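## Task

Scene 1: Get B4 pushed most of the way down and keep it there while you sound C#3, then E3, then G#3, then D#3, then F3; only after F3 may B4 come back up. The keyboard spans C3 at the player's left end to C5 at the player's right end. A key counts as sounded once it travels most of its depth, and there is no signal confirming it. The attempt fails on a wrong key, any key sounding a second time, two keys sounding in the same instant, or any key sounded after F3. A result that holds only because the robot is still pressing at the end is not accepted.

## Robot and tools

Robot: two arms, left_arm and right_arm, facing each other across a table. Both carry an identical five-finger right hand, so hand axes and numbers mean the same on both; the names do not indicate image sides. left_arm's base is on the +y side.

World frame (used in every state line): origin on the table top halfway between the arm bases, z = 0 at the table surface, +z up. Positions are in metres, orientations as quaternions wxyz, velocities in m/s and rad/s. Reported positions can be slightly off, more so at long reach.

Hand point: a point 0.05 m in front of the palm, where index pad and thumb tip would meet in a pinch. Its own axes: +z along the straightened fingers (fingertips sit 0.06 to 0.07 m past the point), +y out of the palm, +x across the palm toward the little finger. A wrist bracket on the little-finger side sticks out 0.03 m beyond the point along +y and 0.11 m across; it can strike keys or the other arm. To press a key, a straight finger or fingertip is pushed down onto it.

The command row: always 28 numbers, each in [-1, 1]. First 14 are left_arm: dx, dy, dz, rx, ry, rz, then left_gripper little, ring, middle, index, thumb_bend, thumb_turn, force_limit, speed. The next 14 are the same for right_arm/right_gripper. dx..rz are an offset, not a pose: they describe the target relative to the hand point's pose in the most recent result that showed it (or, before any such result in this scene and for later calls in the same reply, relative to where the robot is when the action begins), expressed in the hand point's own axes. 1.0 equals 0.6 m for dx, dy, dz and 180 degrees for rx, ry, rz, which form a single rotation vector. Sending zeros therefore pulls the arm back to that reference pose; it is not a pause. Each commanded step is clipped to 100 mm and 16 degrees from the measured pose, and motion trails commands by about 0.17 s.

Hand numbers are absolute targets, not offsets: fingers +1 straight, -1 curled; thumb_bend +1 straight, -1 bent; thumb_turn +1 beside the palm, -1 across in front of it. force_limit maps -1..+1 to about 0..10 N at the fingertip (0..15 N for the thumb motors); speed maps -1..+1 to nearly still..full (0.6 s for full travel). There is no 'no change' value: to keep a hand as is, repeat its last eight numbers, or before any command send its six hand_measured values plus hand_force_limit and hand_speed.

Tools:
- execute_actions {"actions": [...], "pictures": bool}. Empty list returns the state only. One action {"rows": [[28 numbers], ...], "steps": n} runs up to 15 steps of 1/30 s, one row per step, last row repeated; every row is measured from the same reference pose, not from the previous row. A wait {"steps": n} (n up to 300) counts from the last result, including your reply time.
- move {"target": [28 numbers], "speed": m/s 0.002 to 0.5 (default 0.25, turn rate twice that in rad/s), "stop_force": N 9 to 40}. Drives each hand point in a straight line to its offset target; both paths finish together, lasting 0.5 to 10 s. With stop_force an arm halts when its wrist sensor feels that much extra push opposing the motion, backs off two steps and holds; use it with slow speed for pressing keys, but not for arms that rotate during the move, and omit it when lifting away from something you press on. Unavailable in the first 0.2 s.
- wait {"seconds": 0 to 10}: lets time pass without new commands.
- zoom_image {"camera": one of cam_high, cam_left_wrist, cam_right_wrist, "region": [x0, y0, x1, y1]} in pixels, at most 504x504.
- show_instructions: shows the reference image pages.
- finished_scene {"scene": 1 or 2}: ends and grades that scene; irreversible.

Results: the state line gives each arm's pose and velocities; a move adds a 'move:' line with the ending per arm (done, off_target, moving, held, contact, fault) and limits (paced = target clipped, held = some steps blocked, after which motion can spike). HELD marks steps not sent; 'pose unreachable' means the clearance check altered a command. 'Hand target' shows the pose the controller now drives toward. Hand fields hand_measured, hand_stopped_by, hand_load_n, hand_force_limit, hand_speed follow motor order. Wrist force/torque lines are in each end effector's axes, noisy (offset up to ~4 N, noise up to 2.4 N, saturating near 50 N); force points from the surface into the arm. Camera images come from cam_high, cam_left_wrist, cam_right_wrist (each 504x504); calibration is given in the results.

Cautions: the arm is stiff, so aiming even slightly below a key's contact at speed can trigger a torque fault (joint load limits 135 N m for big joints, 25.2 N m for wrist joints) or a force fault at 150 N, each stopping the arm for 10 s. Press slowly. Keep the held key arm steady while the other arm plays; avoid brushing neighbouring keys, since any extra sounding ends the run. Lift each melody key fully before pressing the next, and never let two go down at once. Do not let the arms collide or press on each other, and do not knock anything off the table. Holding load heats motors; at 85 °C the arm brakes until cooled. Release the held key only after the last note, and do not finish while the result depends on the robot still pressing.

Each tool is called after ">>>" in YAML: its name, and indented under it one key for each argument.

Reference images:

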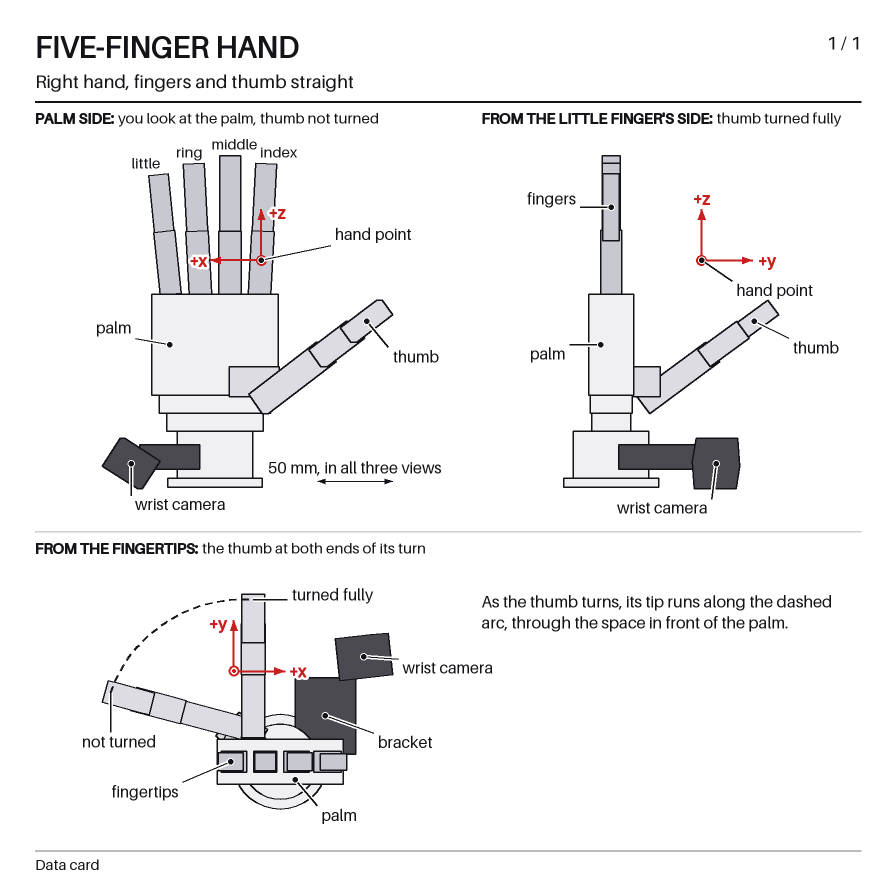

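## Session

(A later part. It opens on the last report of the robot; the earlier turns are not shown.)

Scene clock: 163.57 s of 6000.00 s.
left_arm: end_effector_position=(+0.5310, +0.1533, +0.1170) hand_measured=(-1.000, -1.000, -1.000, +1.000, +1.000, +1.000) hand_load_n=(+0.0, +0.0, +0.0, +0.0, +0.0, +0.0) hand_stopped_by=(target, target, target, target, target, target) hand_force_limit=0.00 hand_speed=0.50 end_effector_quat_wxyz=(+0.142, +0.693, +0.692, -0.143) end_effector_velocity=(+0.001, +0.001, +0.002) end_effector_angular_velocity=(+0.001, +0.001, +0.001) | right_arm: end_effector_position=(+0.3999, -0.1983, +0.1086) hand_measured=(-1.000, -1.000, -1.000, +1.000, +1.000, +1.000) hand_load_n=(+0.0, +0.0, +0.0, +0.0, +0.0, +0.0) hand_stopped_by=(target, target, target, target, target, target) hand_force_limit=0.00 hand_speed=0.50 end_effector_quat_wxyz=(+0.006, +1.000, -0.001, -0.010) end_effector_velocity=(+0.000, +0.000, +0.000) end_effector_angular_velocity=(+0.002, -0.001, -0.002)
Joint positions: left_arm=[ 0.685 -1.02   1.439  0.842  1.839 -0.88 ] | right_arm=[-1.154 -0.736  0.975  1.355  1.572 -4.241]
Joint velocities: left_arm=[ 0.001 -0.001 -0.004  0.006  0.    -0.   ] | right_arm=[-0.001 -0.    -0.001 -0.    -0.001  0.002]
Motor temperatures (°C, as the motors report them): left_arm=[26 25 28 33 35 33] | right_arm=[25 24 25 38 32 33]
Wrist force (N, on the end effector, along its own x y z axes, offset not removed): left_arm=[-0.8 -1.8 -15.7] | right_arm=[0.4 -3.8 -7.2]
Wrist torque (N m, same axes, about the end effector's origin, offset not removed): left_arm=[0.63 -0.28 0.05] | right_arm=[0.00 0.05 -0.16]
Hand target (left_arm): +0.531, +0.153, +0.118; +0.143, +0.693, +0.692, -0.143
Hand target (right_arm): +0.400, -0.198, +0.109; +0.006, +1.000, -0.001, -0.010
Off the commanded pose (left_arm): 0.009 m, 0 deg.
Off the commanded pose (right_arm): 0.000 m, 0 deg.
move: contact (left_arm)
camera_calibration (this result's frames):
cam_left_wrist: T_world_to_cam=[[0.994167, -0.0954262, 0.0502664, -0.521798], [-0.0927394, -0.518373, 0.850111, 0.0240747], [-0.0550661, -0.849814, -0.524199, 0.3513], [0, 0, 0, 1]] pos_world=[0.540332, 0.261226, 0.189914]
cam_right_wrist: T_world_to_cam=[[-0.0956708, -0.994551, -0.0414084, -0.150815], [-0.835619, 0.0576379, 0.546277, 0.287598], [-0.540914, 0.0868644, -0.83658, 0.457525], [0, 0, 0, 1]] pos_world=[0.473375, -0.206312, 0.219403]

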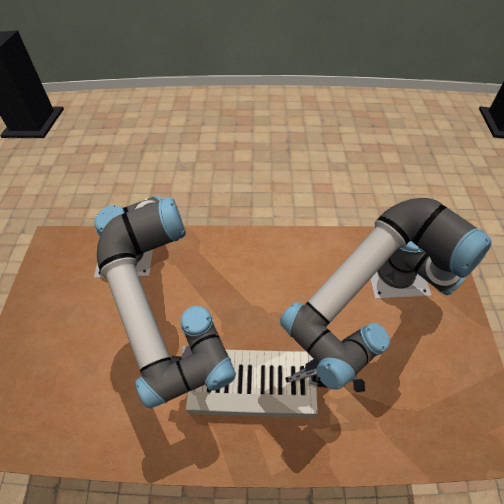

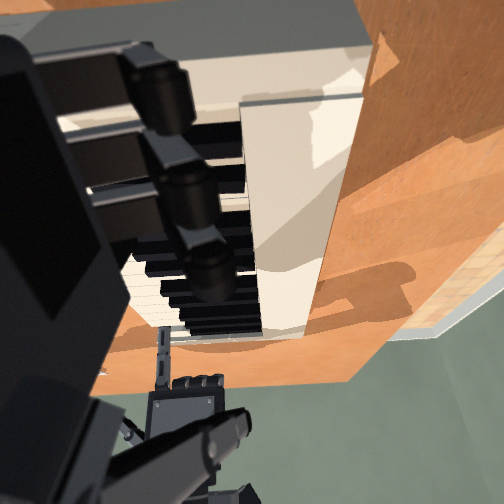

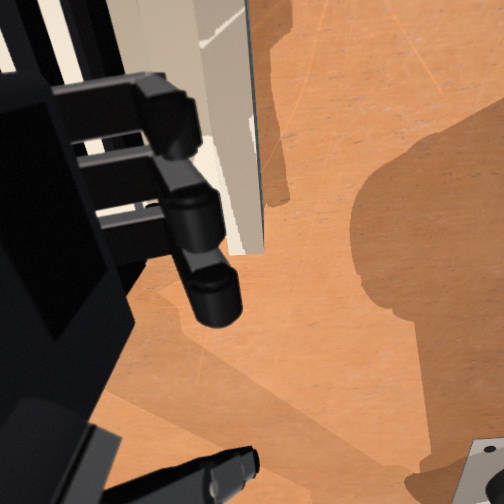

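>>> move:
  target: [-0.0205,0,-0.0475,0,0,0,-1,-1,-1,1,1,1,0,0.5, 0,0,0,0,0,0,-1,-1,-1,1,1,1,0,0.5]
  speed: 0.05

>>> move:
  target: [-0.068,-0.085,0.0295,0,0.075,0,-1,-1,-1,1,1,1,0,0.5, 0,0,0,0,0,0,-1,-1,-1,1,1,1,0,0.5]
  speed: 0.05

>>> zoom_image:
  camera: "cam_left_wrist"
  region: [40, 40, 280, 280]

Scene clock: 168.97 s of 6000.00 s.
left_arm: end_effector_position=(+0.5310, +0.1532, +0.1477) hand_measured=(-1.000, -1.000, -1.000, +1.000, +1.000, +1.000) hand_load_n=(+0.0, +0.0, +0.0, +0.0, +0.0, +0.0) hand_stopped_by=(target, target, target, target, target, target) hand_force_limit=0.00 hand_speed=0.50 end_effector_quat_wxyz=(+0.142, +0.693, +0.692, -0.143) end_effector_velocity=(+0.001, +0.000, +0.002) end_effector_angular_velocity=(+0.002, -0.001, +0.001) | right_arm: end_effector_position=(+0.3999, -0.1983, +0.1086) hand_measured=(-1.000, -1.000, -1.000, +1.000, +1.000, +1.000) hand_load_n=(+0.0, +0.0, +0.0, +0.0, +0.0, +0.0) hand_stopped_by=(target, target, target, target, target, target) hand_force_limit=0.00 hand_speed=0.50 end_effector_quat_wxyz=(+0.006, +1.000, -0.001, -0.010) end_effector_velocity=(+0.000, -0.000, +0.000) end_effector_angular_velocity=(-0.000, +0.000, -0.002)
Joint positions: left_arm=[ 0.685 -1.047  1.398  0.91   1.839 -0.881] | right_arm=[-1.154 -0.736  0.975  1.355  1.572 -4.241]
Joint velocities: left_arm=[ 0.    -0.001 -0.004  0.006 -0.002  0.   ] | right_arm=[-0.001  0.    -0.     0.     0.     0.001]
Motor temperatures (°C, as the motors report them): left_arm=[26 25 28 33 35 33] | right_arm=[25 24 25 38 32 33]
Wrist force (N, on the end effector, along its own x y z axes, offset not removed): left_arm=[1.3 -2.5 2.5] | right_arm=[1.7 -1.4 -8.7]
Wrist torque (N m, same axes, about the end effector's origin, offset not removed): left_arm=[-0.55 -0.13 0.24] | right_arm=[0.53 -0.18 0.01]
Hand target (left_arm): +0.531, +0.153, +0.148; +0.142, +0.693, +0.692, -0.143
Hand target (right_arm): +0.400, -0.198, +0.109; +0.006, +1.000, -0.001, -0.010
Off the commanded pose (left_arm): 0.000 m, 0 deg.
Off the commanded pose (right_arm): 0.000 m, 0 deg.
After step 90, 1.37 s passed at rest.
move: done
camera_calibration (this result's frames):
cam_left_wrist: T_world_to_cam=[[0.994172, -0.0953555, 0.0502938, -0.523402], [-0.0927254, -0.518371, 0.850114, -0.0020617], [-0.0549922, -0.849823, -0.524192, 0.36731], [0, 0, 0, 1]] pos_world=[0.54036, 0.261171, 0.220618]
cam_right_wrist: T_world_to_cam=[[-0.0956711, -0.994551, -0.0414082, -0.150815], [-0.835619, 0.0576382, 0.546277, 0.287598], [-0.540914, 0.0868644, -0.83658, 0.457524], [0, 0, 0, 1]] pos_world=[0.473375, -0.206312, 0.219403]

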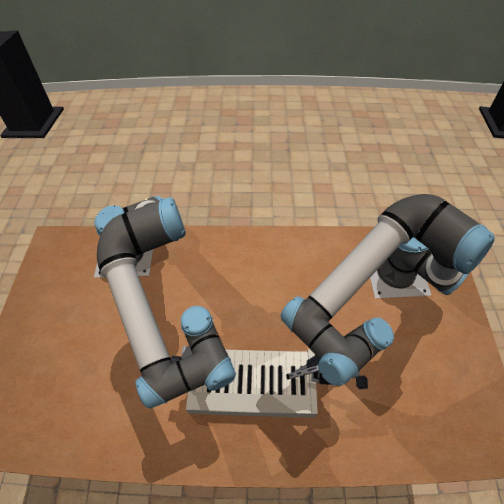

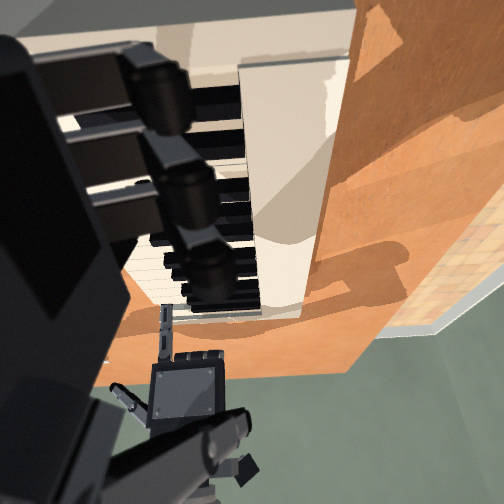

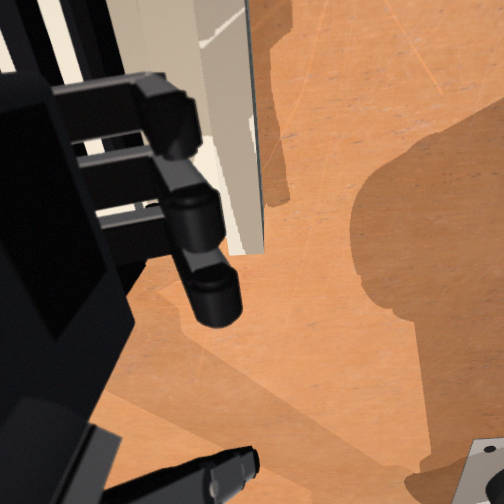

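Scene clock: 171.70 s of 6000.00 s.
left_arm: end_effector_position=(+0.4802, +0.1090, +0.1475) hand_measured=(-1.000, -1.000, -1.000, +1.000, +1.000, +1.000) hand_load_n=(+0.0, +0.0, +0.0, +0.0, +0.0, +0.0) hand_stopped_by=(target, target, target, target, target, target) hand_force_limit=0.00 hand_speed=0.50 end_effector_quat_wxyz=(+0.061, +0.705, +0.704, -0.061) end_effector_velocity=(-0.003, -0.002, -0.000) end_effector_angular_velocity=(+0.010, +0.001, -0.001) | right_arm: end_effector_position=(+0.3999, -0.1983, +0.1086) hand_measured=(-1.000, -1.000, -1.000, +1.000, +1.000, +1.000) hand_load_n=(+0.0, +0.0, +0.0, +0.0, +0.0, +0.0) hand_stopped_by=(target, target, target, target, target, target) hand_force_limit=0.00 hand_speed=0.50 end_effector_quat_wxyz=(+0.006, +1.000, -0.001, -0.010) end_effector_velocity=(-0.001, +0.000, -0.000) end_effector_angular_velocity=(+0.000, +0.002, +0.000)
Joint positions: left_arm=[ 0.486 -0.993  1.29   1.125  1.658 -1.045] | right_arm=[-1.154 -0.736  0.975  1.355  1.572 -4.241]
Joint velocities: left_arm=[-0.009  0.004 -0.006  0.01  -0.005 -0.007] | right_arm=[ 0.     0.     0.001  0.    -0.001  0.   ]
Motor temperatures (°C, as the motors report them): left_arm=[26 25 28 33 35 33] | right_arm=[25 24 25 38 32 33]
Wrist force (N, on the end effector, along its own x y z axes, offset not removed): left_arm=[2.5 0.2 2.2] | right_arm=[0.0 -2.4 -9.8]
Wrist torque (N m, same axes, about the end effector's origin, offset not removed): left_arm=[-0.13 -0.30 0.33] | right_arm=[0.40 0.16 -0.04]
Hand target (left_arm): +0.480, +0.109, +0.148; +0.060, +0.705, +0.704, -0.061
Hand target (right_arm): +0.400, -0.198, +0.109; +0.006, +1.000, -0.001, -0.010
Off the commanded pose (left_arm): 0.000 m, 0 deg.
Off the commanded pose (right_arm): 0.000 m, 0 deg.
move: done
camera_calibration (this result's frames):
cam_left_wrist: T_world_to_cam=[[0.994141, -0.104589, 0.0273084, -0.472617], [-0.093223, -0.701667, 0.70638, 0.0118686], [-0.0547181, -0.704787, -0.707306, 0.337966], [0, 0, 0, 1]] pos_world=[0.489447, 0.197091, 0.243568]
cam_right_wrist: T_world_to_cam=[[-0.0956709, -0.994551, -0.0414084, -0.150815], [-0.835619, 0.0576379, 0.546277, 0.287598], [-0.540914, 0.0868645, -0.83658, 0.457524], [0, 0, 0, 1]] pos_world=[0.473375, -0.206312, 0.219403]

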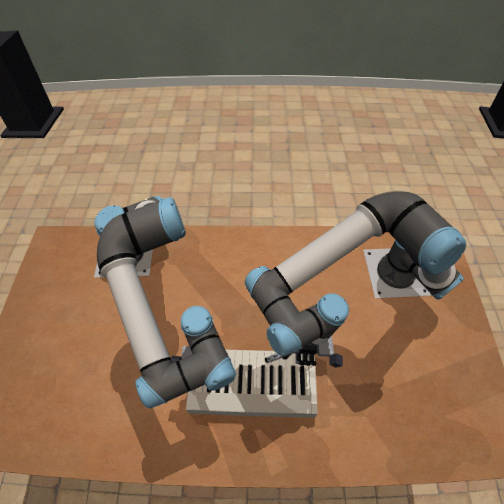

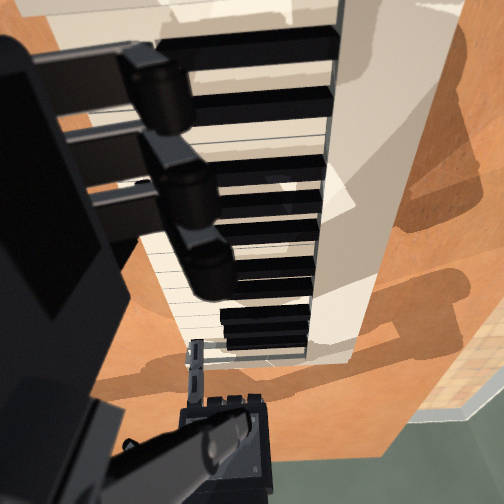

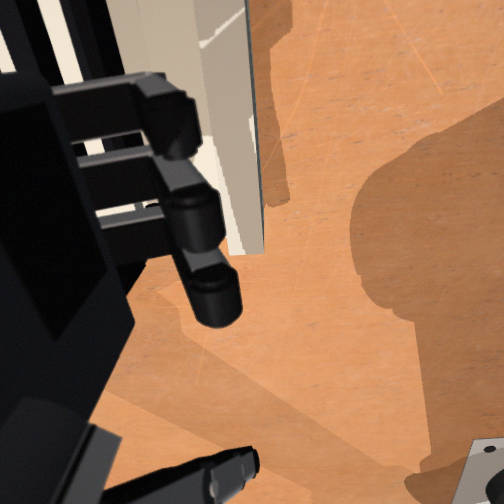

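Region (40, 40, 280, 280) of cam_left_wrist's 504x504 image, scaled by 2.100, with more detail than that image has.

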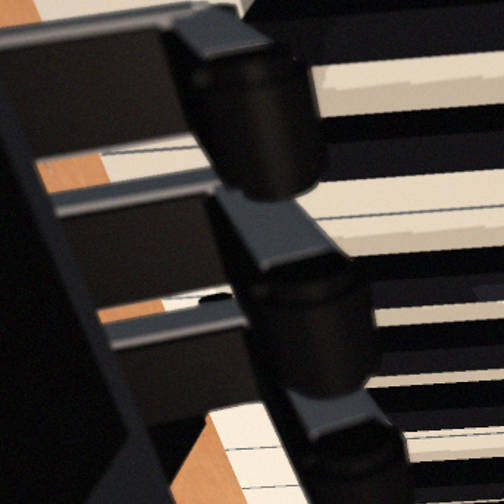

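>>> move:
  target: [0.0157,0,0.09,0,0,0,-1,-1,-1,1,1,1,0,0.5, 0,0,0,0,0,0,-1,-1,-1,1,1,1,0,0.5]
  speed: 0.007
  stop_force: 9

>>> move:
  target: [-0.03,0,-0.17,0,0,0,-1,-1,-1,1,1,1,0,0.5, 0,0,-0.1,0,0,0,-1,-1,-1,1,1,1,0,0.5]
  speed: 0.08

Scene clock: 181.50 s of 6000.00 s.
left_arm: end_effector_position=(+0.4800, +0.1091, +0.1060) hand_measured=(-1.000, -1.000, -1.000, +1.000, +1.000, +1.000) hand_load_n=(+0.0, +0.0, +0.0, +0.0, +0.0, +0.0) hand_stopped_by=(target, target, target, target, target, target) hand_force_limit=0.00 hand_speed=0.50 end_effector_quat_wxyz=(+0.060, +0.705, +0.704, -0.061) end_effector_velocity=(-0.000, -0.000, +0.002) end_effector_angular_velocity=(+0.001, +0.000, -0.001) | right_arm: end_effector_position=(+0.3999, -0.1983, +0.1086) hand_measured=(-1.000, -1.000, -1.000, +1.000, +1.000, +1.000) hand_load_n=(+0.0, +0.0, +0.0, +0.0, +0.0, +0.0) hand_stopped_by=(target, target, target, target, target, target) hand_force_limit=0.00 hand_speed=0.50 end_effector_quat_wxyz=(+0.006, +1.000, -0.001, -0.010) end_effector_velocity=(+0.000, -0.000, -0.000) end_effector_angular_velocity=(-0.001, -0.001, -0.001)
Joint positions: left_arm=[ 0.485 -0.959  1.347  1.035  1.658 -1.045] | right_arm=[-1.154 -0.736  0.975  1.355  1.572 -4.241]
Joint velocities: left_arm=[-0.001 -0.001 -0.004  0.007 -0.     0.   ] | right_arm=[ 0.    -0.     0.    -0.     0.001  0.001]
Motor temperatures (°C, as the motors report them): left_arm=[26 25 28 33 35 33] | right_arm=[25 24 25 38 32 33]
Wrist force (N, on the end effector, along its own x y z axes, offset not removed): left_arm=[-1.7 -3.2 -17.3] | right_arm=[-1.1 -4.2 -8.7]
Wrist torque (N m, same axes, about the end effector's origin, offset not removed): left_arm=[0.64 -0.23 0.04] | right_arm=[0.07 0.29 -0.24]
Hand target (left_arm): +0.480, +0.109, +0.107; +0.061, +0.705, +0.704, -0.061
Hand target (right_arm): +0.400, -0.198, +0.109; +0.006, +1.000, -0.001, -0.010
Off the commanded pose (left_arm): 0.013 m, 0 deg.
Off the commanded pose (right_arm): 0.000 m, 0 deg.
After step 90, 0.50 s passed at rest.
move: contact (left_arm)
camera_calibration (this result's frames):
cam_left_wrist: T_world_to_cam=[[0.994148, -0.104597, 0.0270233, -0.471311], [-0.0930572, -0.702068, 0.706003, 0.0412653], [-0.0548735, -0.704386, -0.707693, 0.30871], [0, 0, 0, 1]] pos_world=[0.489333, 0.197124, 0.202075]
cam_right_wrist: T_world_to_cam=[[-0.0956708, -0.994551, -0.041408, -0.150815], [-0.835619, 0.0576381, 0.546278, 0.287598], [-0.540914, 0.0868641, -0.83658, 0.457524], [0, 0, 0, 1]] pos_world=[0.473375, -0.206312, 0.219402]

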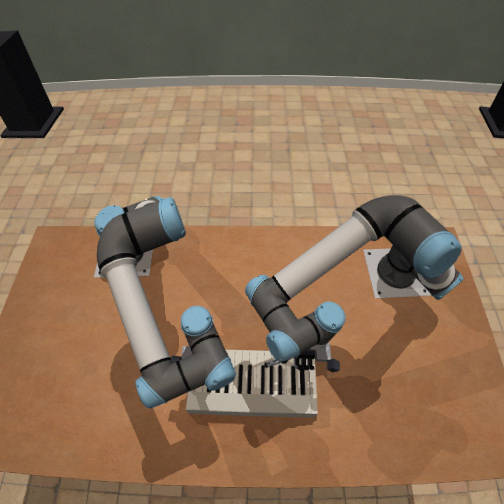

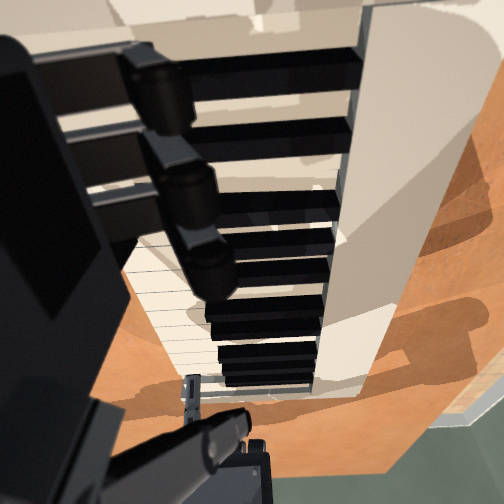

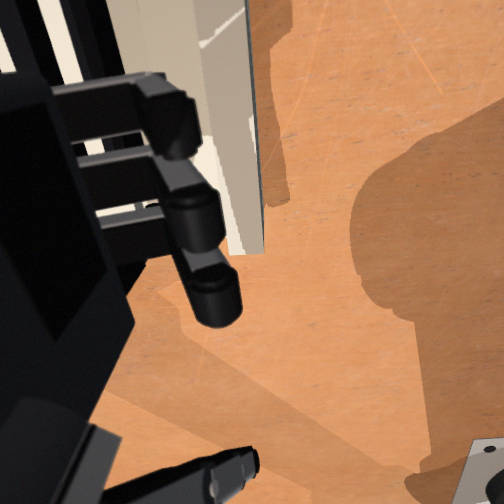

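Scene clock: 183.30 s of 6000.00 s.
left_arm: end_effector_position=(+0.4801, +0.1087, +0.2093) hand_measured=(-1.000, -1.000, -1.000, +1.000, +1.000, +1.000) hand_load_n=(+0.0, +0.0, +0.0, +0.0, +0.0, +0.0) hand_stopped_by=(target, target, target, target, target, target) hand_force_limit=0.00 hand_speed=0.50 end_effector_quat_wxyz=(+0.060, +0.705, +0.704, -0.061) end_effector_velocity=(+0.000, +0.000, +0.002) end_effector_angular_velocity=(+0.000, +0.001, +0.001) | right_arm: end_effector_position=(+0.4011, -0.1977, +0.1685) hand_measured=(-1.000, -1.000, -1.000, +1.000, +1.000, +1.000) hand_load_n=(+0.0, +0.0, +0.0, +0.0, +0.0, +0.0) hand_stopped_by=(target, target, target, target, target, target) hand_force_limit=0.00 hand_speed=0.50 end_effector_quat_wxyz=(+0.006, +1.000, -0.001, -0.010) end_effector_velocity=(+0.000, -0.001, +0.001) end_effector_angular_velocity=(-0.002, +0.001, +0.000)
Joint positions: left_arm=[ 0.485 -1.027  1.182  1.267  1.658 -1.045] | right_arm=[-1.154 -0.763  0.868  1.489  1.572 -4.241]
Joint velocities: left_arm=[ 0.001 -0.001 -0.005  0.006  0.001 -0.   ] | right_arm=[-0.     0.    -0.002  0.004  0.002 -0.001]
Motor temperatures (°C, as the motors report them): left_arm=[26 25 28 33 35 33] | right_arm=[25 24 25 38 32 33]
Wrist force (N, on the end effector, along its own x y z axes, offset not removed): left_arm=[1.2 -0.8 2.4] | right_arm=[1.9 -1.4 1.5]
Wrist torque (N m, same axes, about the end effector's origin, offset not removed): left_arm=[-0.34 -0.17 0.12] | right_arm=[-0.26 -0.20 0.00]
Hand target (left_arm): +0.480, +0.109, +0.210; +0.060, +0.705, +0.704, -0.061
Hand target (right_arm): +0.401, -0.198, +0.169; +0.006, +1.000, -0.001, -0.010
Off the commanded pose (left_arm): 0.000 m, 0 deg.
Off the commanded pose (right_arm): 0.000 m, 0 deg.
move: done
camera_calibration (this result's frames):
cam_left_wrist: T_world_to_cam=[[0.994148, -0.104563, 0.0271282, -0.474287], [-0.0931072, -0.702064, 0.706001, -0.0319199], [-0.0547758, -0.704395, -0.707691, 0.381433], [0, 0, 0, 1]] pos_world=[0.489433, 0.196677, 0.305339]
cam_right_wrist: T_world_to_cam=[[-0.0956269, -0.994554, -0.0414508, -0.147588], [-0.835626, 0.0575784, 0.546273, 0.255889], [-0.540912, 0.0868758, -0.836581, 0.508177], [0, 0, 0, 1]] pos_world=[0.474593, -0.205666, 0.279228]

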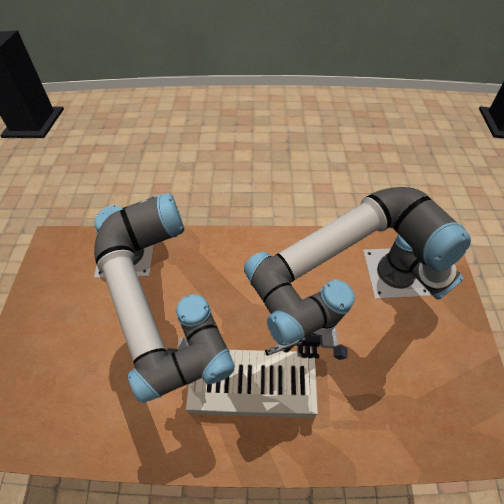

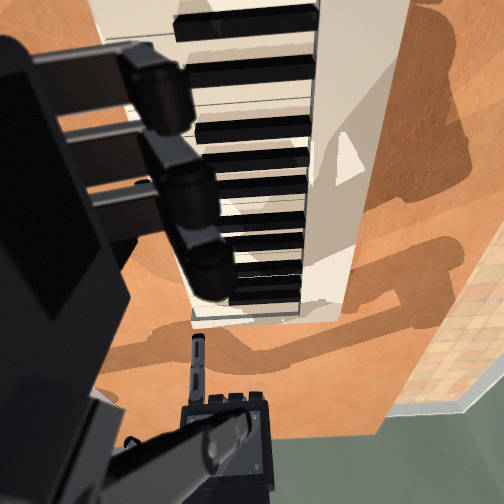

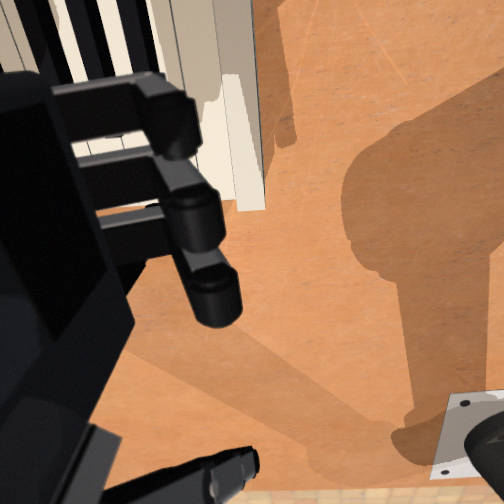

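>>> finished_scene:
  scene: 1

The scene is finished: the task was done.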